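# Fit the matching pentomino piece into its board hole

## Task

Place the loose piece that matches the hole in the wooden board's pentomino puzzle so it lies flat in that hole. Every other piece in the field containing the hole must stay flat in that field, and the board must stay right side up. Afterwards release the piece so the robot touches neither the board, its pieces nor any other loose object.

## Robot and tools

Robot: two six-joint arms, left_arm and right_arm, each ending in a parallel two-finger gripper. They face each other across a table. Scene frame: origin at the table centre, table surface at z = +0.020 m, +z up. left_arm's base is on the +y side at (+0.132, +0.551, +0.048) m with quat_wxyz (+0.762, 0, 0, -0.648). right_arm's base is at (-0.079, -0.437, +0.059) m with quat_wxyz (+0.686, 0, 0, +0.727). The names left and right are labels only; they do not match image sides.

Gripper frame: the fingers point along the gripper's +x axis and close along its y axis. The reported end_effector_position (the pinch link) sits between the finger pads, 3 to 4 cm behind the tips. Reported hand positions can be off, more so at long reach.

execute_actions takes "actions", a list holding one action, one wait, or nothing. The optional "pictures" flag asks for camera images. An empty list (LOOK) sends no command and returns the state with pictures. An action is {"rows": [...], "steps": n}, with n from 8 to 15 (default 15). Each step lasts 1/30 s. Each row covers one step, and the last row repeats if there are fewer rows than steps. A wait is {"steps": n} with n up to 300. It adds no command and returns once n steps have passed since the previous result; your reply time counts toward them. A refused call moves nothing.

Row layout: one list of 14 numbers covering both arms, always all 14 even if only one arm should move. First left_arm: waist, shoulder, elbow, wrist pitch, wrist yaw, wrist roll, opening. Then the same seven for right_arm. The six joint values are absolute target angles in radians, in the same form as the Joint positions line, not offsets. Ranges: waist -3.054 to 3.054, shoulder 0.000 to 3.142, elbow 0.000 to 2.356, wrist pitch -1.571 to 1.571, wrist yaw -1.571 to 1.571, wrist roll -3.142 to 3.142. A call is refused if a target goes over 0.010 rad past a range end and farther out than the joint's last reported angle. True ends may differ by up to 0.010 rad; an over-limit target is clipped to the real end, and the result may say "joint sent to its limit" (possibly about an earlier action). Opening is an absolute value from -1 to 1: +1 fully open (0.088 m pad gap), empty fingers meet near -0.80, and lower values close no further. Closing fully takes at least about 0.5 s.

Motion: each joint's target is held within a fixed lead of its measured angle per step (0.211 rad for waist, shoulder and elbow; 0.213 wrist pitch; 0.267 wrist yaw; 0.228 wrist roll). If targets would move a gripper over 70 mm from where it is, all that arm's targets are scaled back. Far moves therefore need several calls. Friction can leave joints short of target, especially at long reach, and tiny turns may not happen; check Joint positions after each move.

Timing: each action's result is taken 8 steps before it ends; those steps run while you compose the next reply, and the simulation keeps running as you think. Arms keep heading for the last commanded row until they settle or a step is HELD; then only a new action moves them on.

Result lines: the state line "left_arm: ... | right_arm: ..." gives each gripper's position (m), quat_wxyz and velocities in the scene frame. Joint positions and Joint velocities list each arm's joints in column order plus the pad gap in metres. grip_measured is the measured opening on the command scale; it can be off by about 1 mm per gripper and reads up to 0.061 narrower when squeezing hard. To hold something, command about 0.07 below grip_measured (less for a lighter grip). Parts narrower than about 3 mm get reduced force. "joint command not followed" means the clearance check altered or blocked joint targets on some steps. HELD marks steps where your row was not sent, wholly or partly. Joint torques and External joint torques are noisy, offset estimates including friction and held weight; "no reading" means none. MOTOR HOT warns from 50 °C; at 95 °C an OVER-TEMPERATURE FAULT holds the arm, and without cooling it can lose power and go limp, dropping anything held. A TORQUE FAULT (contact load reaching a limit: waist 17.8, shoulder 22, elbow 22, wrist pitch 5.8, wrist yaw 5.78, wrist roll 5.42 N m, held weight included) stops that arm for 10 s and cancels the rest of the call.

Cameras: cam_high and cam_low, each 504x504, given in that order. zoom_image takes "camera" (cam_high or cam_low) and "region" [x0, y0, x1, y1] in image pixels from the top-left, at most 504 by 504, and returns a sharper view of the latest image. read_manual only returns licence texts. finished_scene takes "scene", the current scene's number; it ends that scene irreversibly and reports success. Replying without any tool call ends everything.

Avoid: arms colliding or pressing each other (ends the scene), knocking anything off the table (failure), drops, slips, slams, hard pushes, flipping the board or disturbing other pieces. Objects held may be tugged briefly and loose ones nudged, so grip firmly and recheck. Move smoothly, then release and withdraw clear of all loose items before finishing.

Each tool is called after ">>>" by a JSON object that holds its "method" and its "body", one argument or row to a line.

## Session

>>> {"method": "execute_actions", "body": {
  "actions": []
}}

Scene clock: 0.00 s of 3950.00 s.
left_arm: end_effector_position=(+0.1844, +0.2407, +0.3713) grip_measured=+0.994 end_effector_quat_wxyz=(+0.765, -0.015, -0.023, -0.643) end_effector_velocity=(+0.000, +0.000, -0.002) end_effector_angular_velocity=(+0.008, -0.006, +0.005) | right_arm: end_effector_position=(+0.2318, -0.3687, +0.1660) grip_measured=+0.991 end_effector_quat_wxyz=(+0.742, -0.364, +0.539, -0.163) end_effector_velocity=(-0.003, -0.000, -0.000) end_effector_angular_velocity=(-0.000, +0.015, +0.007)
Joint positions: left_arm=[ 0.004  0.845  0.647  0.252 -0.006  0.007  0.088] | right_arm=[-1.06   1.762  1.175 -1.034  0.82   0.28   0.088]
Joint velocities: left_arm=[-0.002 -0.002 -0.002 -0.007 -0.007  0.007 -0.   ] | right_arm=[ 0.002 -0.007 -0.007 -0.007 -0.007 -0.007 -0.   ]
Joint torques (N m, as the arm reports them, + toward a larger angle): no reading
External joint torques (N m, as the arm's controller estimates them; a push from outside toward a larger angle lowers the number): no reading
Heat: left arm: hottest wrist pitch 25 °C (+0.0 °C/min); right arm: hottest shoulder 25 °C (+0.0 °C/min).

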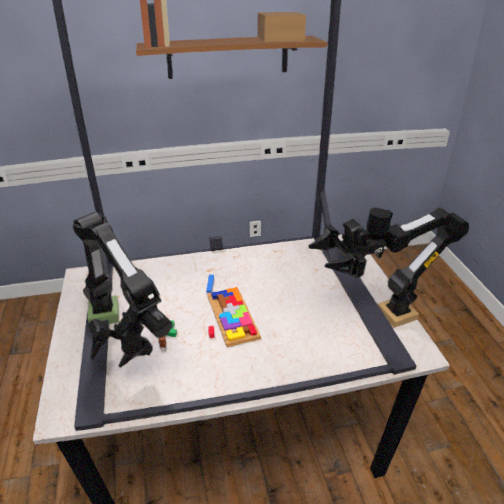

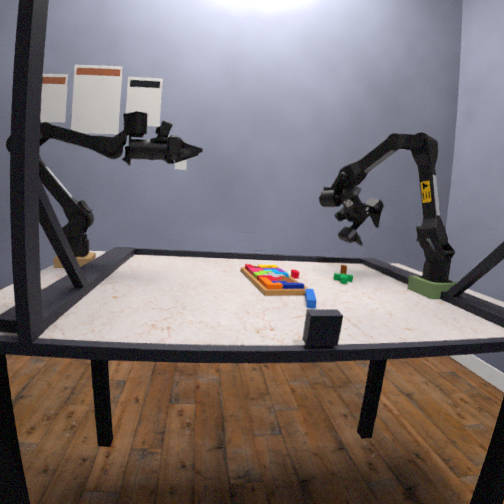

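Move the arm clear for a view.

>>> {"method": "execute_actions", "body": {
  "actions": [
    {"rows":[[-0.9,0.6,0.5,0.252,0,0,1,-0.3,1.2,0.9,-1.0,0,0,1]],"steps":15}
  ]
}}

>>> {"method": "execute_actions", "body": {
  "actions": [
    {"rows":[[-0.9,0.6,0.5,0.252,0,0,1,0.9,1.2,0.9,-1.0,0,0,1]],"steps":15}
  ]
}}

>>> {"method": "execute_actions", "body": {
  "actions": [
    {"steps":25}
  ],
  "pictures": true
}}

>>> {"method": "zoom_image", "body": {
  "camera": "cam_high",
  "region": [130, 260, 280, 370]
}}

>>> {"method": "zoom_image", "body": {
  "camera": "cam_high",
  "region": [195, 270, 275, 355]
}}

>>> {"method": "zoom_image", "body": {
  "camera": "cam_low",
  "region": [230, 250, 370, 320]
}}

Scene clock: 0.70 s of 3950.00 s.
left_arm: end_effector_position=(+0.0610, +0.2923, +0.3796) grip_measured=+0.994 end_effector_quat_wxyz=(+0.605, -0.067, -0.054, -0.791) end_effector_velocity=(-0.499, +0.179, +0.014) end_effector_angular_velocity=(-0.105, +0.052, -1.972) | right_arm: end_effector_position=(+0.1119, -0.2781, +0.1499) grip_measured=+0.991 end_effector_quat_wxyz=(+0.708, -0.389, +0.559, +0.185) end_effector_velocity=(-0.535, +0.466, +0.137) end_effector_angular_velocity=(+2.136, +0.930, +2.191)
Joint positions: left_arm=[-0.429  0.612  0.527  0.256 -0.001  0.004  0.088] | right_arm=[-0.723  1.45   0.943 -1.008  0.356  0.045  0.088]
Joint velocities: left_arm=[-1.976 -0.208 -0.071 -0.022 -0.007 -0.022 -0.   ] | right_arm=[ 1.712 -1.507 -0.359  0.095 -2.073 -0.388 -0.   ]
Joint torques (N m, as the arm reports them, + toward a larger angle): left_arm=[-0.38 -0.57  5.12  1.53  0.07 -0.11] | right_arm=[-0.48 -5.85  3.6   0.23  0.26 -0.27]
External joint torques (N m, as the arm's controller estimates them; a push from outside toward a larger angle lowers the number): left_arm=[-0.41 -0.24 -1.36  0.02  0.08 -0.11] | right_arm=[ 0.12 -0.38 -2.47 -0.24 -0.07 -0.28]
Heat: left arm: hottest wrist pitch 25 °C (+0.0 °C/min); right arm: hottest shoulder 25 °C (+0.0 °C/min).
Steps of this call (steps 1 to 14: nothing new was sent; steps 15 to 21: the first 7 steps of this action). Readings (joint positions):
15: left_arm=[-0.027 0.808 0.623 0.258 -0.022 0.006] | right_arm=[-1.045 1.735 1.145 -1.008 0.781 0.238]
16: left_arm=[-0.090 0.753 0.585 0.247 -0.013 0.005] | right_arm=[-1.006 1.695 1.101 -1.010 0.710 0.185]
18: left_arm=[-0.229 0.657 0.536 0.249 -0.001 0.005] | right_arm=[-0.898 1.598 1.012 -1.014 0.572 0.105]
21: the state above

Scene clock: 1.20 s of 3950.00 s.
left_arm: end_effector_position=(-0.0475, +0.3527, +0.3749) grip_measured=+0.994 end_effector_quat_wxyz=(+0.404, -0.074, -0.035, -0.911) end_effector_velocity=(-0.003, +0.003, -0.002) end_effector_angular_velocity=(+0.011, +0.001, -0.016) | right_arm: end_effector_position=(-0.1181, -0.2027, +0.1855) grip_measured=+0.991 end_effector_quat_wxyz=(+0.518, -0.460, +0.392, +0.606) end_effector_velocity=(-0.467, -0.076, -0.001) end_effector_angular_velocity=(-0.003, +0.033, +1.988)
Joint positions: left_arm=[-0.894  0.602  0.514  0.252  0.004  0.003  0.088] | right_arm=[ 0.108  1.209  0.913 -1.     0.003  0.008  0.088]
Joint velocities: left_arm=[-0.022 -0.002 -0.002 -0.007 -0.007 -0.007  0.   ] | right_arm=[ 1.971  0.002 -0.002  0.007 -0.037 -0.007 -0.   ]
Joint torques (N m, as the arm reports them, + toward a larger angle): left_arm=[-0.43 -1.41  6.1   1.73 -0.07 -0.1 ] | right_arm=[ 0.24 -3.63  3.44  0.41 -0.16 -0.28]
External joint torques (N m, as the arm's controller estimates them; a push from outside toward a larger angle lowers the number): left_arm=[-0.43 -0.58 -1.04  0.   -0.07 -0.11] | right_arm=[ 0.25 -0.04 -2.35 -0.22 -0.15 -0.28]
Heat: left arm: hottest wrist pitch 25 °C (+0.0 °C/min); right arm: hottest shoulder 25 °C (+0.0 °C/min).
Steps of this call (steps 1 to 8: the last 8 steps of your previous action; steps 9 to 15: the first 7 steps of this action). Readings (joint positions):
9: left_arm=[-0.878 0.604 0.514 0.252 0.005 0.003] | right_arm=[-0.287 1.209 0.918 -1.000 0.027 0.008]
10: left_arm=[-0.884 0.603 0.514 0.252 0.005 0.003] | right_arm=[-0.225 1.209 0.915 -1.000 0.019 0.008]
12: left_arm=[-0.891 0.602 0.514 0.252 0.004 0.003] | right_arm=[-0.090 1.209 0.913 -1.000 0.006 0.008]
15: the state above

Scene clock: 2.03 s of 3950.00 s.
left_arm: end_effector_position=(-0.0478, +0.3530, +0.3749) grip_measured=+0.994 end_effector_quat_wxyz=(+0.403, -0.074, -0.035, -0.911) end_effector_velocity=(+0.001, +0.002, +0.005) end_effector_angular_velocity=(-0.017, +0.007, +0.001) | right_arm: end_effector_position=(-0.2731, -0.3002, +0.1854) grip_measured=+0.991 end_effector_quat_wxyz=(+0.242, -0.575, +0.186, +0.759) end_effector_velocity=(+0.001, -0.002, -0.001) end_effector_angular_velocity=(-0.008, -0.003, +0.007)
Joint positions: left_arm=[-0.896  0.602  0.514  0.252  0.003  0.003  0.088] | right_arm=[ 0.897  1.209  0.912 -1.    -0.002  0.006  0.088]
Joint velocities: left_arm=[-0.007 -0.007  0.002  0.007 -0.007  0.007  0.   ] | right_arm=[-0.002 -0.002 -0.002 -0.007 -0.007 -0.007 -0.   ]
Joint torques (N m, as the arm reports them, + toward a larger angle): left_arm=[-0.44 -1.47  6.05  1.72 -0.08 -0.11] | right_arm=[ 0.21 -3.85  3.5   0.38  0.03 -0.14]
External joint torques (N m, as the arm's controller estimates them; a push from outside toward a larger angle lowers the number): left_arm=[-0.42 -0.6  -1.14 -0.04 -0.08 -0.12] | right_arm=[ 0.2  -0.44 -2.56 -0.42  0.04 -0.14]
Heat: left arm: hottest wrist pitch 25 °C (+0.0 °C/min); right arm: hottest shoulder 26 °C (+0.0 °C/min).
Kept back: nothing.
Steps of this call (steps 1 to 8: the last 8 steps of your previous action; steps 9 to 25: the robot went on to your last target). Readings (joint positions):
1: left_arm=[-0.895 0.602 0.514 0.252 0.004 0.003] | right_arm=[0.174 1.209 0.913 -1.000 0.003 0.008]
2: left_arm=[-0.896 0.602 0.514 0.252 0.004 0.003] | right_arm=[0.240 1.209 0.913 -1.000 0.003 0.008]
4: left_arm=[-0.896 0.602 0.514 0.252 0.004 0.003] | right_arm=[0.372 1.209 0.913 -1.000 0.003 0.008]
8: left_arm=[-0.896 0.602 0.514 0.252 0.004 0.003] | right_arm=[0.636 1.209 0.913 -1.000 0.002 0.007]
25: the state above

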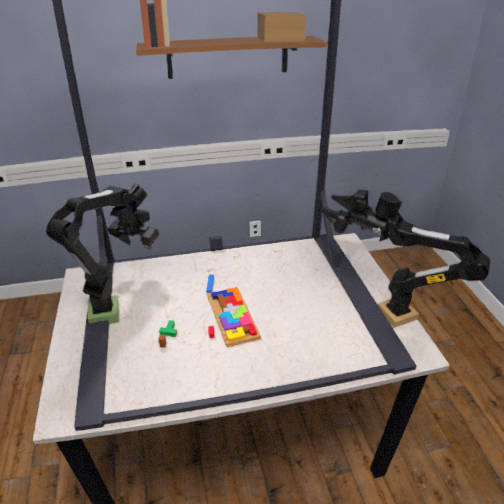

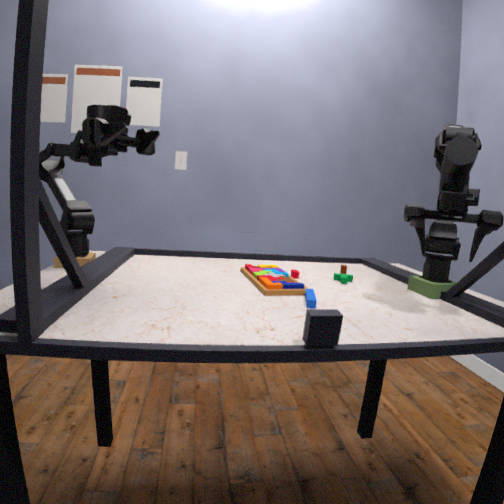

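Region (130, 260, 280, 370) of cam_high's 504x504 image, scaled by 3.360, with more detail than that image has; it fills the top 370 rows of this view, and the rest is white.

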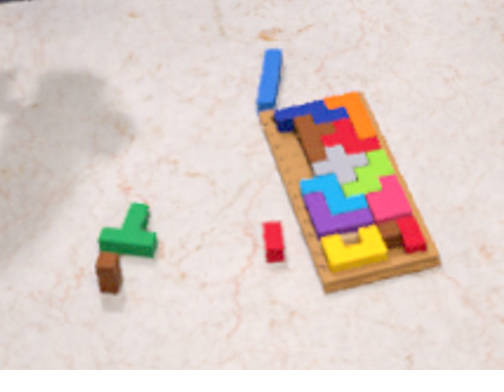

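Region (195, 270, 275, 355) of cam_high's 504x504 image, scaled by 5.929, with more detail than that image has; it fills the left 474 columns of this view, and the rest is white.

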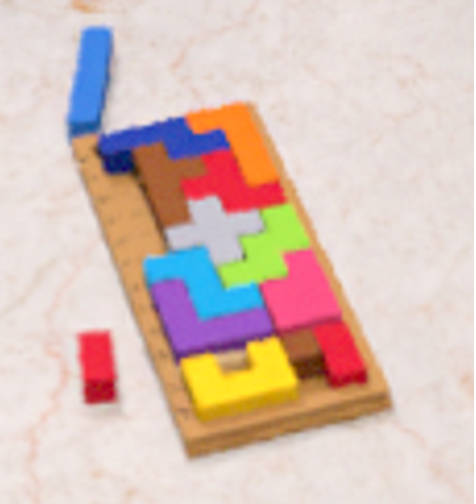

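Region (230, 250, 370, 320) of cam_low's 504x504 image, scaled by 3.600, with more detail than that image has.

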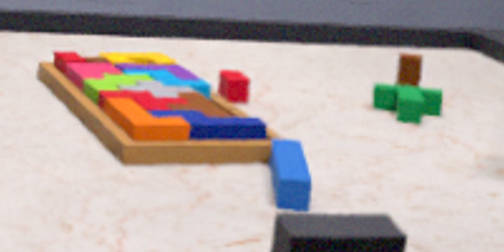

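>>> {"method": "execute_actions", "body": {
  "actions": [
    {"rows":[[-0.9,0.6,0.5,0.252,0,0,1,0.3,1.85,1.45,-1.1,0,-1.1,0.2]],"steps":15}
  ]
}}

>>> {"method": "execute_actions", "body": {
  "actions": [
    {"rows":[[-0.9,0.6,0.5,0.252,0,0,1,0.149,2.06,1.5,-1.02,0,-1.1,0.2]],"steps":15}
  ]
}}

>>> {"method": "execute_actions", "body": {
  "actions": [
    {"steps":20}
  ],
  "pictures": true
}}

>>> {"method": "zoom_image", "body": {
  "camera": "cam_high",
  "region": [170, 230, 280, 320]
}}

>>> {"method": "zoom_image", "body": {
  "camera": "cam_low",
  "region": [240, 220, 370, 320]
}}

Scene clock: 4.10 s of 3950.00 s.
left_arm: end_effector_position=(-0.0478, +0.3530, +0.3749) grip_measured=+0.994 end_effector_quat_wxyz=(+0.403, -0.074, -0.035, -0.911) end_effector_velocity=(+0.002, -0.001, +0.000) end_effector_angular_velocity=(+0.009, +0.006, +0.018) | right_arm: end_effector_position=(-0.2533, -0.1722, +0.1966) grip_measured=+0.291 end_effector_quat_wxyz=(+0.235, -0.627, +0.153, +0.727) end_effector_velocity=(+0.192, +0.596, -0.008) end_effector_angular_velocity=(+0.123, -0.277, +0.110)
Joint positions: left_arm=[-0.896  0.602  0.514  0.252  0.003  0.003  0.088] | right_arm=[ 0.522  1.591  1.289 -1.085 -0.004 -0.432  0.053]
Joint velocities: left_arm=[-0.002 -0.002  0.002 -0.007 -0.022 -0.007 -0.   ] | right_arm=[-1.541  1.531  1.541 -0.066 -0.007 -1.678 -0.07 ]
Joint torques (N m, as the arm reports them, + toward a larger angle): left_arm=[-0.42 -1.42  6.06  1.74 -0.07 -0.12] | right_arm=[-0.87 -4.43  5.6  -0.23  0.09 -0.27]
External joint torques (N m, as the arm's controller estimates them; a push from outside toward a larger angle lowers the number): left_arm=[-0.42 -0.57 -1.1   0.   -0.07 -0.12] | right_arm=[-0.31  1.61  0.21 -0.64  0.08 -0.26]
Heat: left arm: hottest wrist pitch 26 °C (+0.0 °C/min); right arm: hottest shoulder 26 °C (+0.0 °C/min).
Steps of this call (steps 1 to 15: the robot went on to your last target; steps 16 to 55: nothing new was sent; steps 56 to 62: the first 7 steps of this action). Readings (joint positions):
56: left_arm=[-0.896 0.602 0.514 0.252 0.003 0.003] | right_arm=[0.865 1.247 0.948 -1.048 -0.016 -0.060]
57: left_arm=[-0.896 0.602 0.514 0.252 0.003 0.003] | right_arm=[0.806 1.302 1.004 -1.067 -0.011 -0.130]
59: left_arm=[-0.896 0.602 0.514 0.252 0.003 0.003] | right_arm=[0.685 1.428 1.124 -1.067 -0.005 -0.256]
62: the state above

Scene clock: 4.60 s of 3950.00 s.
left_arm: end_effector_position=(-0.0478, +0.3530, +0.3749) grip_measured=+0.994 end_effector_quat_wxyz=(+0.403, -0.074, -0.035, -0.911) end_effector_velocity=(+0.003, -0.003, -0.005) end_effector_angular_velocity=(+0.024, -0.007, +0.023) | right_arm: end_effector_position=(-0.1546, -0.0670, +0.0995) grip_measured=+0.203 end_effector_quat_wxyz=(+0.095, -0.703, +0.106, +0.696) end_effector_velocity=(+0.086, +0.006, -0.124) end_effector_angular_velocity=(-0.289, -0.064, -0.083)
Joint positions: left_arm=[-0.896  0.602  0.514  0.252  0.003  0.003  0.088] | right_arm=[ 0.145  2.052  1.493 -1.03   0.004 -1.083  0.049]
Joint velocities: left_arm=[ 0.002 -0.002 -0.002 -0.022 -0.022 -0.007 -0.   ] | right_arm=[-0.222  0.344 -0.002  0.051  0.007 -0.139 -0.   ]
Joint torques (N m, as the arm reports them, + toward a larger angle): left_arm=[-0.44 -1.45  6.04  1.75 -0.07 -0.12] | right_arm=[ 2.02 -9.48  4.83  0.08 -0.22 -0.3 ]
External joint torques (N m, as the arm's controller estimates them; a push from outside toward a larger angle lowers the number): left_arm=[-0.44 -0.66 -1.03  0.03 -0.07 -0.13] | right_arm=[-0.03  1.81 -1.97 -0.28  0.03 -0.27]
Heat: left arm: hottest wrist pitch 26 °C (+0.0 °C/min); right arm: hottest shoulder 26 °C (+0.0 °C/min).
Steps of this call (steps 1 to 8: the last 8 steps of your previous action; steps 9 to 15: the first 7 steps of this action). Readings (joint positions):
9: left_arm=[-0.896 0.602 0.514 0.252 0.003 0.003] | right_arm=[0.287 1.875 1.435 -1.098 -0.006 -1.001]
10: left_arm=[-0.896 0.602 0.514 0.252 0.003 0.003] | right_arm=[0.263 1.907 1.458 -1.069 -0.009 -1.028]
12: left_arm=[-0.896 0.602 0.514 0.252 0.003 0.003] | right_arm=[0.200 1.986 1.492 -1.027 -0.002 -1.061]
15: the state above

Scene clock: 5.27 s of 3950.00 s.
left_arm: end_effector_position=(-0.0478, +0.3530, +0.3749) grip_measured=+0.994 end_effector_quat_wxyz=(+0.403, -0.074, -0.035, -0.911) end_effector_velocity=(+0.001, +0.000, +0.001) end_effector_angular_velocity=(+0.010, +0.022, +0.001) | right_arm: end_effector_position=(-0.1564, -0.0658, +0.0970) grip_measured=+0.203 end_effector_quat_wxyz=(+0.091, -0.703, +0.102, +0.698) end_effector_velocity=(+0.002, -0.001, -0.000) end_effector_angular_velocity=(-0.006, -0.009, -0.010)
Joint positions: left_arm=[-0.896  0.602  0.514  0.252  0.003  0.003  0.088] | right_arm=[ 0.148  2.06   1.494 -1.022  0.002 -1.093  0.049]
Joint velocities: left_arm=[-0.002 -0.002 -0.002  0.007 -0.007 -0.022 -0.   ] | right_arm=[-0.002  0.002  0.002 -0.007  0.007  0.007 -0.   ]
Joint torques (N m, as the arm reports them, + toward a larger angle): left_arm=[-0.4  -1.43  6.03  1.74 -0.08 -0.12] | right_arm=[ 0.03 -7.65  4.72  0.01 -0.1  -0.26]
External joint torques (N m, as the arm's controller estimates them; a push from outside toward a larger angle lowers the number): left_arm=[-0.4  -0.6  -1.09  0.01 -0.08 -0.13] | right_arm=[ 0.04  1.11 -0.61 -0.28 -0.04 -0.26]
Heat: left arm: hottest wrist pitch 26 °C (+11.4 °C/min); right arm: hottest shoulder 26 °C (+11.4 °C/min).
Kept back: nothing.
Steps of this call (steps 1 to 8: the last 8 steps of your previous action; steps 9 to 15: the robot went on to your last target; steps 16 to 20: nothing new was sent). Readings (joint positions):
1: left_arm=[-0.896 0.602 0.514 0.252 0.003 0.003] | right_arm=[0.140 2.059 1.493 -1.028 0.004 -1.086]
2: left_arm=[-0.896 0.602 0.514 0.252 0.003 0.003] | right_arm=[0.140 2.060 1.493 -1.026 0.004 -1.088]
4: left_arm=[-0.896 0.602 0.514 0.252 0.003 0.003] | right_arm=[0.144 2.060 1.493 -1.023 0.002 -1.091]
8: left_arm=[-0.896 0.602 0.514 0.252 0.003 0.003] | right_arm=[0.148 2.060 1.494 -1.022 0.002 -1.092]
20: the state above
All arms were judged still, so your last target was given up. Only a new action makes them travel on or press farther. Fingers that are still opening or closing keep moving.

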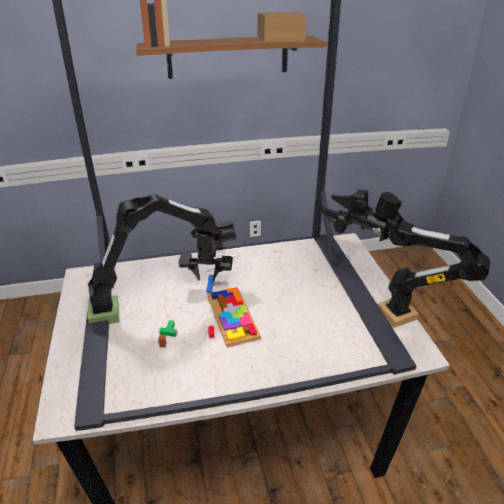

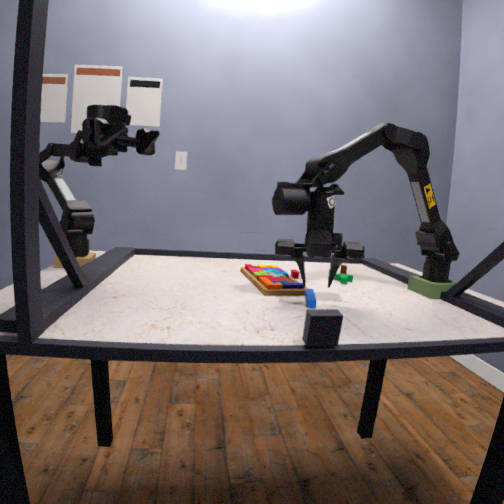

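Region (170, 230, 280, 320) of cam_high's 504x504 image, scaled by 4.582, with more detail than that image has; it fills the top 412 rows of this view, and the rest is white.

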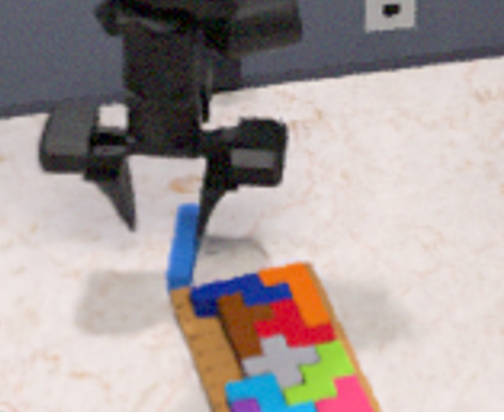

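Region (240, 220, 370, 320) of cam_low's 504x504 image, scaled by 3.877, with more detail than that image has; it fills the top 388 rows of this view, and the rest is white.

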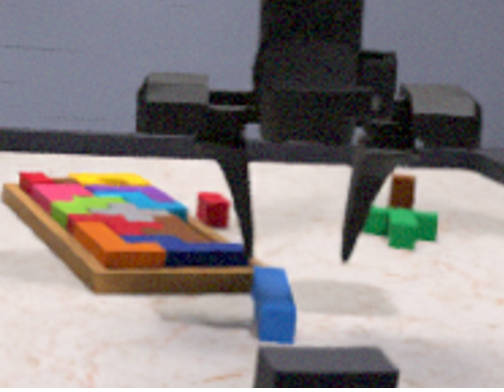

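>>> {"method": "execute_actions", "body": {
  "actions": [
    {"rows":[[-0.9,0.6,0.5,0.252,0,0,1,0.16,2.112,1.575,-1.035,0,-1.09,0.2]],"steps":15}
  ]
}}

>>> {"method": "execute_actions", "body": {
  "actions": [
    {"rows":[[-0.9,0.6,0.5,0.252,0,0,1,0.16,2.155,1.495,-0.92,0,-1.09,0.2]],"steps":15}
  ]
}}

>>> {"method": "execute_actions", "body": {
  "actions": [
    {"steps":15}
  ],
  "pictures": true
}}

>>> {"method": "zoom_image", "body": {
  "camera": "cam_high",
  "region": [170, 230, 280, 320]
}}

>>> {"method": "zoom_image", "body": {
  "camera": "cam_low",
  "region": [240, 220, 370, 320]
}}

Scene clock: 6.03 s of 3950.00 s.
left_arm: end_effector_position=(-0.0478, +0.3530, +0.3749) grip_measured=+0.994 end_effector_quat_wxyz=(+0.403, -0.074, -0.035, -0.911) end_effector_velocity=(+0.000, -0.000, -0.002) end_effector_angular_velocity=(+0.021, +0.012, +0.001) | right_arm: end_effector_position=(-0.1633, -0.0520, +0.0990) grip_measured=+0.203 end_effector_quat_wxyz=(+0.093, -0.701, +0.092, +0.701) end_effector_velocity=(-0.003, +0.007, +0.001) end_effector_angular_velocity=(-0.001, -0.008, +0.015)
Joint positions: left_arm=[-0.896  0.602  0.514  0.252  0.003  0.003  0.088] | right_arm=[ 0.158  2.097  1.559 -1.031  0.002 -1.093  0.049]
Joint velocities: left_arm=[-0.002 -0.002 -0.002 -0.007 -0.007 -0.022 -0.   ] | right_arm=[ 0.007  0.027  0.046 -0.022  0.007 -0.007 -0.   ]
Joint torques (N m, as the arm reports them, + toward a larger angle): left_arm=[-0.39 -1.41  6.    1.75 -0.07 -0.12] | right_arm=[-0.12 -6.93  5.53 -0.31 -0.1   0.11]
External joint torques (N m, as the arm's controller estimates them; a push from outside toward a larger angle lowers the number): left_arm=[-0.39 -0.57 -1.17  0.   -0.07 -0.13] | right_arm=[ 0.02  1.96  0.3  -0.57 -0.06  0.11]
Heat: left arm: hottest wrist pitch 26 °C (+9.9 °C/min); right arm: hottest shoulder 26 °C (+9.9 °C/min).
Steps of this call (steps 1 to 16: nothing new was sent; steps 17 to 23: the first 7 steps of this action). Readings (joint positions):
17: left_arm=[-0.896 0.602 0.514 0.252 0.003 0.003] | right_arm=[0.149 2.067 1.506 -1.030 0.002 -1.093]
18: left_arm=[-0.896 0.602 0.514 0.252 0.003 0.003] | right_arm=[0.150 2.077 1.523 -1.031 0.002 -1.093]
20: left_arm=[-0.896 0.602 0.514 0.252 0.003 0.003] | right_arm=[0.154 2.091 1.548 -1.029 0.002 -1.093]
23: the state above

Scene clock: 6.53 s of 3950.00 s.
left_arm: end_effector_position=(-0.0478, +0.3530, +0.3749) grip_measured=+0.994 end_effector_quat_wxyz=(+0.403, -0.074, -0.035, -0.911) end_effector_velocity=(+0.001, -0.002, -0.003) end_effector_angular_velocity=(+0.015, -0.002, +0.008) | right_arm: end_effector_position=(-0.1637, -0.0507, +0.0673) grip_measured=+0.203 end_effector_quat_wxyz=(+0.092, -0.702, +0.093, +0.700) end_effector_velocity=(+0.002, -0.030, -0.068) end_effector_angular_velocity=(-0.145, -0.009, -0.005)
Joint positions: left_arm=[-0.896  0.602  0.514  0.252  0.003  0.003  0.088] | right_arm=[ 0.158  2.148  1.506 -0.932  0.002 -1.093  0.049]
Joint velocities: left_arm=[ 0.002  0.002 -0.002 -0.007 -0.007 -0.007 -0.   ] | right_arm=[ 0.002  0.11  -0.115  0.081 -0.022  0.007  0.   ]
Joint torques (N m, as the arm reports them, + toward a larger angle): left_arm=[-0.41 -1.45  6.07  1.74 -0.07 -0.11] | right_arm=[ 0.   -8.27  3.71  0.19 -0.15  0.12]
External joint torques (N m, as the arm's controller estimates them; a push from outside toward a larger angle lowers the number): left_arm=[-0.43 -0.66 -1.01  0.03 -0.07 -0.12] | right_arm=[-0.05  2.3  -2.28 -0.21 -0.09  0.11]
Heat: left arm: hottest wrist pitch 26 °C (+9.2 °C/min); right arm: hottest shoulder 26 °C (+9.2 °C/min).
Steps of this call (steps 1 to 8: the last 8 steps of your previous action; steps 9 to 15: the first 7 steps of this action). Readings (joint positions):
9: left_arm=[-0.896 0.602 0.514 0.252 0.003 0.003] | right_arm=[0.158 2.105 1.551 -1.008 0.002 -1.093]
10: left_arm=[-0.896 0.602 0.514 0.252 0.003 0.003] | right_arm=[0.158 2.109 1.541 -0.974 0.002 -1.093]
12: left_arm=[-0.896 0.602 0.514 0.252 0.003 0.003] | right_arm=[0.158 2.127 1.526 -0.945 0.002 -1.093]
15: the state above

Scene clock: 7.03 s of 3950.00 s.
left_arm: end_effector_position=(-0.0478, +0.3530, +0.3749) grip_measured=+0.994 end_effector_quat_wxyz=(+0.403, -0.074, -0.035, -0.911) end_effector_velocity=(-0.001, +0.002, +0.002) end_effector_angular_velocity=(+0.012, +0.017, -0.013) | right_arm: end_effector_position=(-0.1640, -0.0494, +0.0662) grip_measured=+0.203 end_effector_quat_wxyz=(+0.094, -0.701, +0.091, +0.701) end_effector_velocity=(+0.000, -0.002, +0.000) end_effector_angular_velocity=(-0.009, +0.006, -0.010)
Joint positions: left_arm=[-0.896  0.602  0.514  0.252  0.003  0.003  0.088] | right_arm=[ 0.158  2.149  1.504 -0.922  0.002 -1.093  0.049]
Joint velocities: left_arm=[-0.002 -0.002  0.007 -0.007  0.007 -0.022 -0.   ] | right_arm=[-0.002 -0.002 -0.002 -0.007 -0.007  0.007  0.   ]
Joint torques (N m, as the arm reports them, + toward a larger angle): left_arm=[-0.38 -1.44  6.01  1.73 -0.08 -0.11] | right_arm=[ 0.02 -7.85  2.9   0.06 -0.18  0.15]
External joint torques (N m, as the arm's controller estimates them; a push from outside toward a larger angle lowers the number): left_arm=[-0.37 -0.58 -1.2  -0.02 -0.08 -0.12] | right_arm=[ 0.03  1.33 -2.24 -0.23 -0.13  0.15]
Heat: left arm: hottest wrist pitch 26 °C (+8.5 °C/min); right arm: hottest shoulder 26 °C (+8.5 °C/min).
Kept back: nothing.
Steps of this call (steps 1 to 8: the last 8 steps of your previous action; steps 9 to 15: the robot went on to your last target). Readings (joint positions):
1: left_arm=[-0.896 0.602 0.514 0.252 0.003 0.003] | right_arm=[0.158 2.149 1.504 -0.929 0.002 -1.093]
2: left_arm=[-0.896 0.602 0.514 0.252 0.003 0.003] | right_arm=[0.158 2.149 1.504 -0.927 0.002 -1.093]
4: left_arm=[-0.896 0.602 0.514 0.252 0.003 0.003] | right_arm=[0.158 2.149 1.504 -0.923 0.002 -1.093]
8: left_arm=[-0.896 0.602 0.514 0.252 0.003 0.003] | right_arm=[0.158 2.149 1.504 -0.922 0.002 -1.093]
15: the state above

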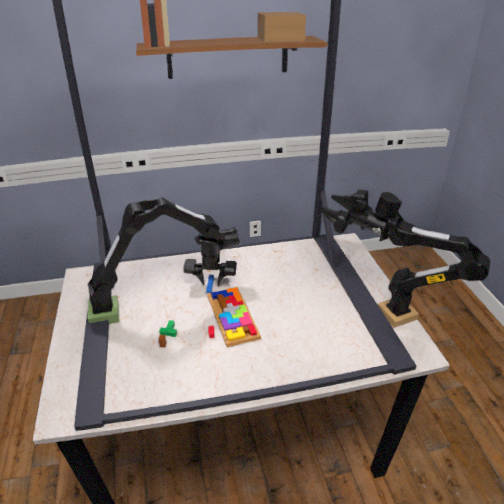

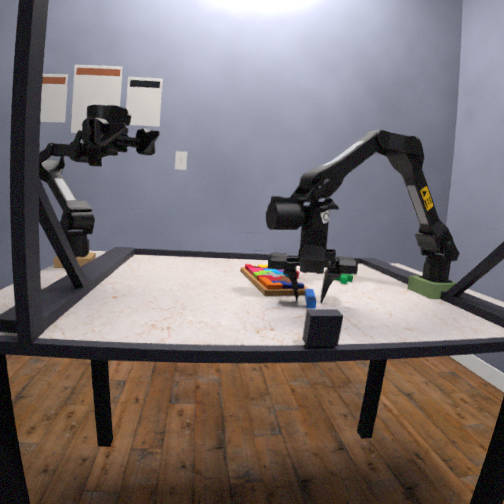

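Region (170, 230, 280, 320) of cam_high's 504x504 image, scaled by 4.582, with more detail than that image has; it fills the top 412 rows of this view, and the rest is white.

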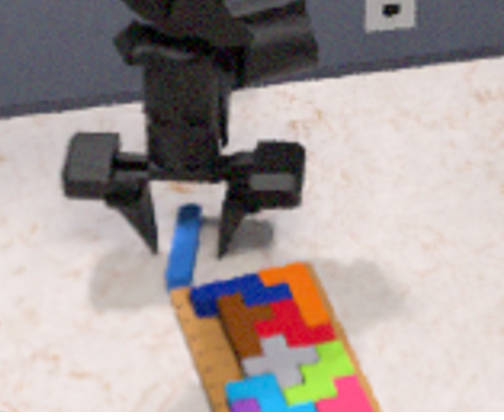

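Region (240, 220, 370, 320) of cam_low's 504x504 image, scaled by 3.877, with more detail than that image has; it fills the top 388 rows of this view, and the rest is white.

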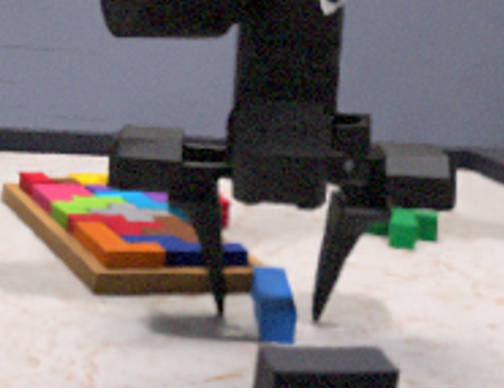

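>>> {"method": "execute_actions", "body": {
  "actions": [
    {"rows":[[-0.9,0.6,0.5,0.252,0,0,1,0.16,2.149,1.504,-0.922,0,-1.09,-0.62]],"steps":15}
  ]
}}

>>> {"method": "execute_actions", "body": {
  "actions": [
    {"steps":10}
  ]
}}

Scene clock: 7.53 s of 3950.00 s.
left_arm: end_effector_position=(-0.0478, +0.3530, +0.3749) grip_measured=+0.994 end_effector_quat_wxyz=(+0.403, -0.074, -0.035, -0.911) end_effector_velocity=(+0.002, -0.002, -0.002) end_effector_angular_velocity=(+0.013, +0.003, +0.018) | right_arm: end_effector_position=(-0.1640, -0.0496, +0.0662) grip_measured=-0.496 end_effector_quat_wxyz=(+0.093, -0.701, +0.091, +0.701) end_effector_velocity=(+0.000, -0.002, +0.000) end_effector_angular_velocity=(-0.009, +0.006, +0.020)
Joint positions: left_arm=[-0.896  0.602  0.514  0.252  0.003  0.003  0.088] | right_arm=[ 0.158  2.149  1.504 -0.923  0.002 -1.093  0.015]
Joint velocities: left_arm=[-0.002 -0.002 -0.002 -0.007 -0.022 -0.007 -0.   ] | right_arm=[-0.002 -0.002 -0.002 -0.007 -0.007 -0.022  0.006]
Joint torques (N m, as the arm reports them, + toward a larger angle): left_arm=[-0.4  -1.44  6.02  1.74 -0.08 -0.11] | right_arm=[ 0.31 -8.27  3.91  0.02 -0.16  0.15]
External joint torques (N m, as the arm's controller estimates them; a push from outside toward a larger angle lowers the number): left_arm=[-0.41 -0.64 -1.08  0.02 -0.08 -0.12] | right_arm=[ 0.33  0.92 -1.32 -0.31 -0.11  0.15]
Heat: left arm: hottest wrist pitch 26 °C (+8.0 °C/min); right arm: hottest shoulder 26 °C (+8.0 °C/min).
Steps of this call (steps 1 to 8: the robot went on to your last target; steps 9 to 15: the first 7 steps of this action). Readings (joint positions):
9: left_arm=[-0.896 0.602 0.514 0.252 0.003 0.003] | right_arm=[0.158 2.149 1.504 -0.922 0.002 -1.093]
10: left_arm=[-0.896 0.602 0.514 0.252 0.003 0.003] | right_arm=[0.158 2.149 1.504 -0.922 0.002 -1.093]
12: left_arm=[-0.896 0.602 0.514 0.252 0.003 0.003] | right_arm=[0.158 2.149 1.504 -0.922 0.002 -1.093]
15: the state above

Scene clock: 7.87 s of 3950.00 s.
left_arm: end_effector_position=(-0.0478, +0.3530, +0.3749) grip_measured=+0.994 end_effector_quat_wxyz=(+0.403, -0.074, -0.035, -0.911) end_effector_velocity=(-0.001, +0.001, -0.004) end_effector_angular_velocity=(+0.023, +0.007, -0.013) | right_arm: end_effector_position=(-0.1640, -0.0495, +0.0662) grip_measured=-0.471 end_effector_quat_wxyz=(+0.094, -0.701, +0.091, +0.701) end_effector_velocity=(+0.002, +0.001, -0.001) end_effector_angular_velocity=(+0.004, -0.007, +0.005)
Joint positions: left_arm=[-0.896  0.602  0.514  0.252  0.003  0.003  0.088] | right_arm=[ 0.158  2.149  1.504 -0.923  0.002 -1.093  0.016]
Joint velocities: left_arm=[-0.002 -0.002 -0.007 -0.007  0.007 -0.022  0.   ] | right_arm=[-0.002  0.002 -0.002  0.007  0.007 -0.007 -0.   ]
Joint torques (N m, as the arm reports them, + toward a larger angle): left_arm=[-0.45 -1.45  6.02  1.74 -0.07 -0.11] | right_arm=[ 0.01 -8.29  3.85 -0.05 -0.14  0.13]
External joint torques (N m, as the arm's controller estimates them; a push from outside toward a larger angle lowers the number): left_arm=[-0.43 -0.68 -1.01  0.04 -0.08 -0.11] | right_arm=[ 0.02  0.86 -1.33 -0.37 -0.09  0.12]
Heat: left arm: hottest wrist pitch 26 °C (+7.6 °C/min); right arm: hottest shoulder 27 °C (+15.3 °C/min).
Kept back: nothing.
Steps of this call (steps 1 to 8: the last 8 steps of your previous action; steps 9 to 10: the robot went on to your last target). Readings (joint positions):
1: left_arm=[-0.896 0.602 0.514 0.252 0.003 0.003] | right_arm=[0.158 2.149 1.504 -0.923 0.002 -1.093]
2: left_arm=[-0.896 0.602 0.514 0.252 0.003 0.003] | right_arm=[0.158 2.149 1.504 -0.923 0.002 -1.093]
4: left_arm=[-0.896 0.602 0.514 0.252 0.003 0.003] | right_arm=[0.158 2.149 1.504 -0.923 0.002 -1.093]
8: left_arm=[-0.896 0.602 0.514 0.252 0.003 0.003] | right_arm=[0.158 2.149 1.504 -0.923 0.002 -1.093]
10: the state above

>>> {"method": "execute_actions", "body": {
  "actions": [
    {"rows":[[-0.9,0.6,0.5,0.252,0,0,1,0.16,2.06,1.57,-1.08,0,-1.09,-0.62]],"steps":12}
  ]
}}

>>> {"method": "execute_actions", "body": {
  "actions": [
    {"rows":[[-0.9,0.6,0.5,0.252,0,0,1,-0.183,2.07,1.6,-1.09,0,-1.77,-0.62]],"steps":15}
  ]
}}

>>> {"method": "execute_actions", "body": {
  "actions": [
    {"rows":[[-0.9,0.6,0.5,0.252,0,0,1,-0.183,2.13,1.59,-1.03,0,-1.77,-0.62]],"steps":15}
  ]
}}

>>> {"method": "execute_actions", "body": {
  "actions": [
    {"steps":15}
  ],
  "pictures": true
}}

>>> {"method": "zoom_image", "body": {
  "camera": "cam_high",
  "region": [170, 250, 280, 340]
}}

>>> {"method": "zoom_image", "body": {
  "camera": "cam_low",
  "region": [230, 220, 340, 310]
}}

Scene clock: 8.73 s of 3950.00 s.
left_arm: end_effector_position=(-0.0478, +0.3530, +0.3749) grip_measured=+0.994 end_effector_quat_wxyz=(+0.403, -0.074, -0.035, -0.911) end_effector_velocity=(-0.002, +0.002, -0.002) end_effector_angular_velocity=(+0.009, -0.000, -0.016) | right_arm: end_effector_position=(-0.1609, -0.0638, +0.0894) grip_measured=-0.471 end_effector_quat_wxyz=(+0.076, -0.707, +0.109, +0.694) end_effector_velocity=(-0.011, +0.051, +0.226) end_effector_angular_velocity=(+0.430, +0.103, +0.019)
Joint positions: left_arm=[-0.896  0.602  0.514  0.252  0.003  0.003  0.088] | right_arm=[ 0.158  2.106  1.533 -1.048  0.002 -1.093  0.016]
Joint velocities: left_arm=[-0.007 -0.002 -0.002 -0.007  0.007 -0.007 -0.   ] | right_arm=[-0.002 -0.452  0.261 -0.271 -0.007 -0.022 -0.   ]
Joint torques (N m, as the arm reports them, + toward a larger angle): left_arm=[-0.39 -1.43  6.06  1.74 -0.07 -0.11] | right_arm=[ 0.12 -9.63  6.06 -0.15 -0.14  0.1 ]
External joint torques (N m, as the arm's controller estimates them; a push from outside toward a larger angle lowers the number): left_arm=[-0.38 -0.64 -1.02  0.03 -0.07 -0.12] | right_arm=[ 0.11 -0.85  0.48 -0.54 -0.08  0.09]
Heat: left arm: hottest wrist pitch 27 °C (+13.7 °C/min); right arm: hottest shoulder 27 °C (+13.7 °C/min).
Steps of this call (steps 1 to 15: the robot went on to your last target; steps 16 to 22: nothing new was sent; steps 23 to 26: the first 4 steps of this action). Readings (joint positions):
23: left_arm=[-0.896 0.602 0.514 0.252 0.003 0.003] | right_arm=[0.158 2.142 1.515 -0.956 0.002 -1.093]
24: left_arm=[-0.896 0.602 0.514 0.252 0.003 0.003] | right_arm=[0.158 2.135 1.523 -1.005 0.002 -1.093]
26: the state above

Scene clock: 9.23 s of 3950.00 s.
left_arm: end_effector_position=(-0.0478, +0.3530, +0.3749) grip_measured=+0.994 end_effector_quat_wxyz=(+0.403, -0.074, -0.035, -0.911) end_effector_velocity=(-0.001, +0.002, +0.003) end_effector_angular_velocity=(-0.005, +0.013, -0.011) | right_arm: end_effector_position=(-0.0470, -0.0459, +0.1176) grip_measured=-0.471 end_effector_quat_wxyz=(+0.052, -0.707, +0.045, +0.704) end_effector_velocity=(+0.495, -0.039, +0.012) end_effector_angular_velocity=(-0.019, -0.114, +0.829)
Joint positions: left_arm=[-0.896  0.602  0.514  0.252  0.003  0.003  0.088] | right_arm=[-0.139  2.065  1.587 -1.083  0.004 -1.515  0.016]
Joint velocities: left_arm=[-0.002 -0.002  0.002  0.007  0.007 -0.007 -0.   ] | right_arm=[-1.228 -0.002  0.046 -0.051  0.095 -2.059 -0.   ]
Joint torques (N m, as the arm reports them, + toward a larger angle): left_arm=[-0.42 -1.42  6.03  1.74 -0.08 -0.1 ] | right_arm=[ 4.03 -7.46  5.34 -0.44 -0.3  -0.27]
External joint torques (N m, as the arm's controller estimates them; a push from outside toward a larger angle lowers the number): left_arm=[-0.42 -0.57 -1.13 -0.01 -0.08 -0.11] | right_arm=[ 0.31  1.37  0.39 -0.52  0.08 -0.26]
Heat: left arm: hottest wrist pitch 27 °C (+13.0 °C/min); right arm: hottest shoulder 27 °C (+13.0 °C/min).
Steps of this call (steps 1 to 8: the last 8 steps of your previous action; steps 9 to 15: the first 7 steps of this action). Readings (joint positions):
9: left_arm=[-0.896 0.602 0.514 0.252 0.003 0.003] | right_arm=[0.144 2.065 1.565 -1.079 -0.010 -1.143]
10: left_arm=[-0.896 0.602 0.514 0.252 0.003 0.003] | right_arm=[0.112 2.065 1.568 -1.082 -0.013 -1.201]
12: left_arm=[-0.896 0.602 0.514 0.252 0.003 0.003] | right_arm=[0.015 2.065 1.578 -1.082 -0.008 -1.315]
15: the state above

Scene clock: 9.73 s of 3950.00 s.
left_arm: end_effector_position=(-0.0478, +0.3530, +0.3749) grip_measured=+0.994 end_effector_quat_wxyz=(+0.403, -0.074, -0.035, -0.911) end_effector_velocity=(+0.000, -0.000, -0.002) end_effector_angular_velocity=(+0.011, +0.001, +0.004) | right_arm: end_effector_position=(-0.0299, -0.0403, +0.0962) grip_measured=-0.471 end_effector_quat_wxyz=(-0.024, -0.707, -0.024, +0.706) end_effector_velocity=(+0.003, +0.008, -0.033) end_effector_angular_velocity=(-0.023, -0.005, +0.020)
Joint positions: left_arm=[-0.896  0.602  0.514  0.252  0.003  0.003  0.088] | right_arm=[-0.181  2.123  1.588 -1.037  0.001 -1.762  0.016]
Joint velocities: left_arm=[-0.002 -0.002 -0.002 -0.007 -0.007 -0.007 -0.   ] | right_arm=[-0.002  0.085 -0.002  0.066  0.007 -0.022 -0.   ]
Joint torques (N m, as the arm reports them, + toward a larger angle): left_arm=[-0.4  -1.43  6.02  1.75 -0.07 -0.11] | right_arm=[-0.02 -8.14  4.1   0.06 -0.08 -0.3 ]
External joint torques (N m, as the arm's controller estimates them; a push from outside toward a larger angle lowers the number): left_arm=[-0.41 -0.61 -1.11  0.01 -0.07 -0.11] | right_arm=[ 0.    1.96 -1.67 -0.15 -0.02 -0.29]
Heat: left arm: hottest wrist pitch 27 °C (+12.3 °C/min); right arm: hottest shoulder 27 °C (+12.3 °C/min).
Steps of this call (steps 1 to 8: the last 8 steps of your previous action; steps 9 to 15: the first 7 steps of this action). Readings (joint positions):
9: left_arm=[-0.896 0.602 0.514 0.252 0.003 0.003] | right_arm=[-0.182 2.073 1.588 -1.081 0.001 -1.755]
10: left_arm=[-0.896 0.602 0.514 0.252 0.003 0.003] | right_arm=[-0.181 2.081 1.588 -1.061 0.001 -1.758]
12: left_arm=[-0.896 0.602 0.514 0.252 0.003 0.003] | right_arm=[-0.181 2.102 1.588 -1.043 0.001 -1.760]
15: the state above

Scene clock: 10.23 s of 3950.00 s.
left_arm: end_effector_position=(-0.0478, +0.3530, +0.3749) grip_measured=+0.994 end_effector_quat_wxyz=(+0.403, -0.074, -0.035, -0.911) end_effector_velocity=(+0.002, -0.002, -0.002) end_effector_angular_velocity=(+0.013, +0.003, +0.018) | right_arm: end_effector_position=(-0.0298, -0.0395, +0.0958) grip_measured=-0.471 end_effector_quat_wxyz=(-0.023, -0.707, -0.025, +0.706) end_effector_velocity=(-0.000, -0.002, +0.000) end_effector_angular_velocity=(-0.006, +0.008, +0.020)
Joint positions: left_arm=[-0.896  0.602  0.514  0.252  0.003  0.003  0.088] | right_arm=[-0.181  2.124  1.588 -1.032  0.001 -1.763  0.016]
Joint velocities: left_arm=[-0.002 -0.002 -0.002 -0.007 -0.022 -0.007 -0.   ] | right_arm=[-0.002 -0.002 -0.002 -0.007 -0.007 -0.022 -0.   ]
Joint torques (N m, as the arm reports them, + toward a larger angle): left_arm=[-0.4  -1.44  6.05  1.74 -0.08 -0.12] | right_arm=[ 0.18 -7.75  4.5   0.05 -0.14 -0.3 ]
External joint torques (N m, as the arm's controller estimates them; a push from outside toward a larger angle lowers the number): left_arm=[-0.4  -0.63 -1.04  0.02 -0.08 -0.13] | right_arm=[ 0.17  1.38 -0.75 -0.19 -0.09 -0.3 ]
Heat: left arm: hottest wrist pitch 27 °C (+11.7 °C/min); right arm: hottest shoulder 27 °C (+11.7 °C/min).
Kept back: nothing.
Steps of this call (steps 1 to 8: the last 8 steps of your previous action; steps 9 to 15: the robot went on to your last target). Readings (joint positions):
1: left_arm=[-0.896 0.602 0.514 0.252 0.003 0.003] | right_arm=[-0.181 2.124 1.588 -1.035 0.001 -1.762]
2: left_arm=[-0.896 0.602 0.514 0.252 0.003 0.003] | right_arm=[-0.181 2.124 1.588 -1.035 0.001 -1.762]
4: left_arm=[-0.896 0.602 0.514 0.252 0.003 0.003] | right_arm=[-0.181 2.124 1.588 -1.033 0.001 -1.763]
8: left_arm=[-0.896 0.602 0.514 0.252 0.003 0.003] | right_arm=[-0.181 2.124 1.588 -1.033 0.001 -1.763]
15: the state above
All arms were judged still, so your last target was given up. Only a new action makes them travel on or press farther. Fingers that are still opening or closing keep moving.

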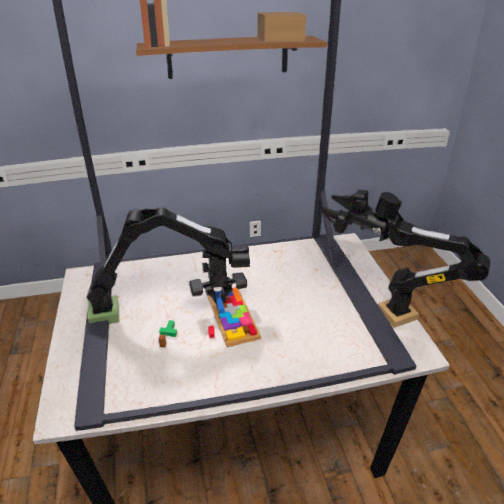

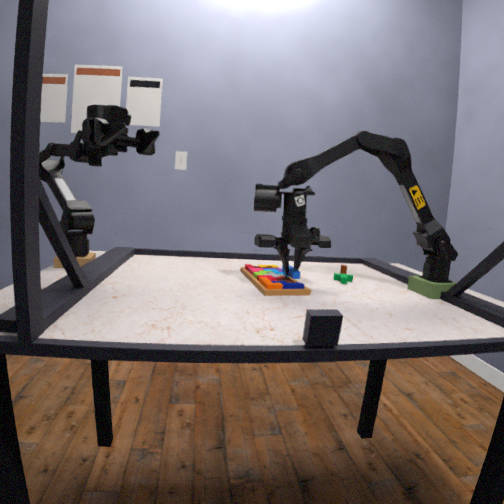

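Region (170, 250, 280, 340) of cam_high's 504x504 image, scaled by 4.582, with more detail than that image has; it fills the top 412 rows of this view, and the rest is white.

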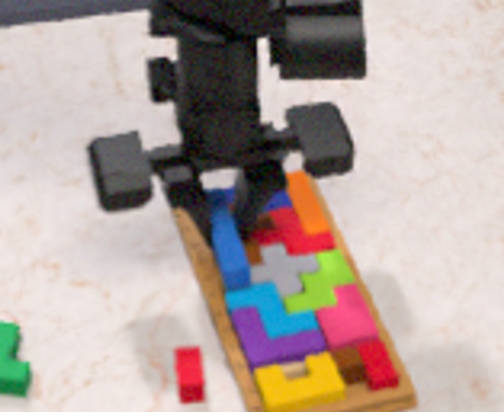

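Region (230, 220, 340, 310) of cam_low's 504x504 image, scaled by 4.582, with more detail than that image has; it fills the top 412 rows of this view, and the rest is white.

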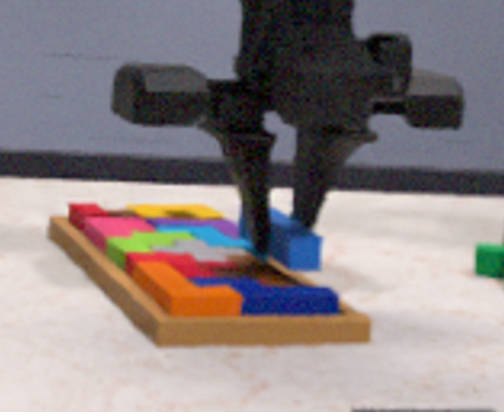

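>>> {"method": "execute_actions", "body": {
  "actions": [
    {"rows":[[-0.9,0.6,0.5,0.252,0,0,1,-0.16,2.135,1.57,-1.01,0,-1.745,-0.62]],"steps":15}
  ]
}}

>>> {"method": "execute_actions", "body": {
  "actions": [
    {"steps":15}
  ],
  "pictures": true
}}

>>> {"method": "zoom_image", "body": {
  "camera": "cam_high",
  "region": [190, 270, 270, 335]
}}

>>> {"method": "zoom_image", "body": {
  "camera": "cam_low",
  "region": [240, 240, 330, 310]
}}

Scene clock: 10.97 s of 3950.00 s.
left_arm: end_effector_position=(-0.0478, +0.3530, +0.3749) grip_measured=+0.994 end_effector_quat_wxyz=(+0.403, -0.074, -0.035, -0.911) end_effector_velocity=(+0.001, +0.000, +0.001) end_effector_angular_velocity=(+0.010, +0.022, +0.001) | right_arm: end_effector_position=(-0.0375, -0.0366, +0.0942) grip_measured=-0.471 end_effector_quat_wxyz=(-0.023, -0.707, -0.033, +0.706) end_effector_velocity=(-0.012, -0.001, -0.002) end_effector_angular_velocity=(-0.002, +0.008, +0.020)
Joint positions: left_arm=[-0.896  0.602  0.514  0.252  0.003  0.003  0.088] | right_arm=[-0.162  2.124  1.582 -1.014  0.001 -1.754  0.016]
Joint velocities: left_arm=[-0.002 -0.002 -0.002  0.007 -0.007 -0.022 -0.   ] | right_arm=[ 0.027 -0.002 -0.012  0.007 -0.007  0.007 -0.   ]
Joint torques (N m, as the arm reports them, + toward a larger angle): left_arm=[-0.42 -1.41  6.    1.74 -0.08 -0.11] | right_arm=[-0.08 -7.37  3.05  0.07 -0.07  0.24]
External joint torques (N m, as the arm's controller estimates them; a push from outside toward a larger angle lowers the number): left_arm=[-0.43 -0.61 -1.11  0.01 -0.07 -0.12] | right_arm=[ 0.21  1.92 -2.31 -0.2  -0.03  0.24]
Heat: left arm: hottest wrist pitch 27 °C (+10.9 °C/min); right arm: hottest shoulder 27 °C (+10.9 °C/min).
Steps of this call (steps 1 to 15: nothing new was sent; steps 16 to 22: the first 7 steps of this action). Readings (joint positions):
16: left_arm=[-0.896 0.602 0.514 0.252 0.003 0.003] | right_arm=[-0.180 2.124 1.587 -1.028 0.001 -1.763]
17: left_arm=[-0.896 0.602 0.514 0.252 0.003 0.003] | right_arm=[-0.177 2.124 1.586 -1.022 0.001 -1.762]
19: left_arm=[-0.896 0.602 0.514 0.252 0.003 0.003] | right_arm=[-0.169 2.124 1.584 -1.017 0.001 -1.758]
22: the state above

Scene clock: 11.47 s of 3950.00 s.
left_arm: end_effector_position=(-0.0478, +0.3530, +0.3749) grip_measured=+0.994 end_effector_quat_wxyz=(+0.403, -0.074, -0.035, -0.911) end_effector_velocity=(+0.000, -0.001, -0.005) end_effector_angular_velocity=(+0.032, +0.002, +0.001) | right_arm: end_effector_position=(-0.0378, -0.0366, +0.0940) grip_measured=-0.471 end_effector_quat_wxyz=(-0.023, -0.707, -0.033, +0.706) end_effector_velocity=(-0.000, -0.002, -0.002) end_effector_angular_velocity=(-0.011, +0.008, +0.005)
Joint positions: left_arm=[-0.896  0.602  0.514  0.252  0.003  0.003  0.088] | right_arm=[-0.161  2.124  1.581 -1.013  0.001 -1.753  0.016]
Joint velocities: left_arm=[-0.002 -0.002 -0.002 -0.022 -0.007 -0.022 -0.   ] | right_arm=[-0.002  0.002 -0.002 -0.007 -0.007 -0.007  0.   ]
Joint torques (N m, as the arm reports them, + toward a larger angle): left_arm=[-0.38 -1.46  6.04  1.74 -0.08 -0.11] | right_arm=[ 0.19 -7.08  3.15  0.04 -0.12  0.29]
External joint torques (N m, as the arm's controller estimates them; a push from outside toward a larger angle lowers the number): left_arm=[-0.39 -0.67 -1.04  0.03 -0.07 -0.12] | right_arm=[ 0.19  2.01 -2.09 -0.22 -0.07  0.29]
Heat: left arm: hottest wrist pitch 27 °C (+10.5 °C/min); right arm: hottest shoulder 27 °C (+10.5 °C/min).
Kept back: nothing.
Steps of this call (steps 1 to 8: the last 8 steps of your previous action; steps 9 to 15: the robot went on to your last target). Readings (joint positions):
1: left_arm=[-0.896 0.602 0.514 0.252 0.003 0.003] | right_arm=[-0.161 2.124 1.581 -1.014 0.001 -1.753]
2: left_arm=[-0.896 0.602 0.514 0.252 0.003 0.003] | right_arm=[-0.161 2.124 1.581 -1.014 0.001 -1.753]
4: left_arm=[-0.896 0.602 0.514 0.252 0.003 0.003] | right_arm=[-0.161 2.124 1.581 -1.013 0.001 -1.753]
8: left_arm=[-0.896 0.602 0.514 0.252 0.003 0.003] | right_arm=[-0.161 2.124 1.581 -1.013 0.001 -1.753]
15: the state above
All arms were judged still, so your last target was given up. Only a new action makes them travel on or press farther. Fingers that are still opening or closing keep moving.

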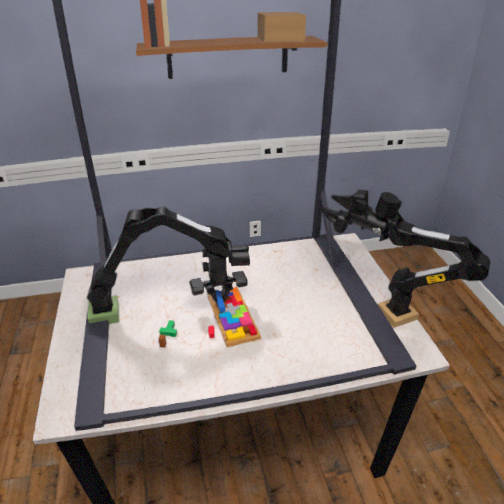

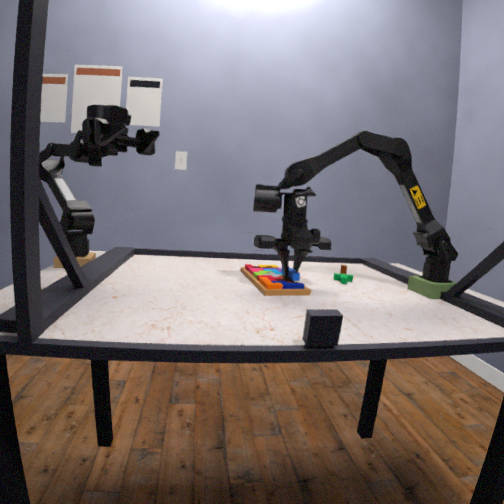

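Region (190, 270, 270, 335) of cam_high's 504x504 image, scaled by 6.300, with more detail than that image has; it fills the top 410 rows of this view, and the rest is white.

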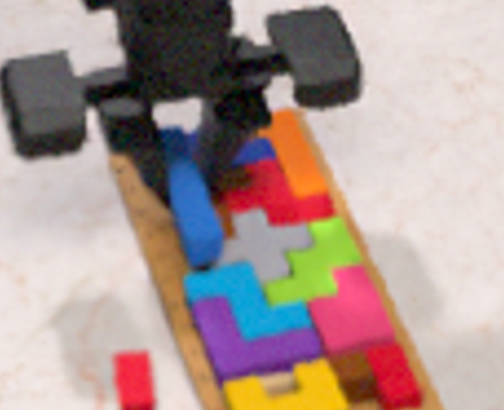

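Region (240, 240, 330, 310) of cam_low's 504x504 image, scaled by 5.600, with more detail than that image has.

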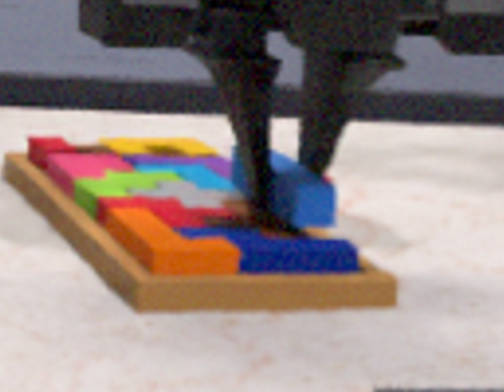

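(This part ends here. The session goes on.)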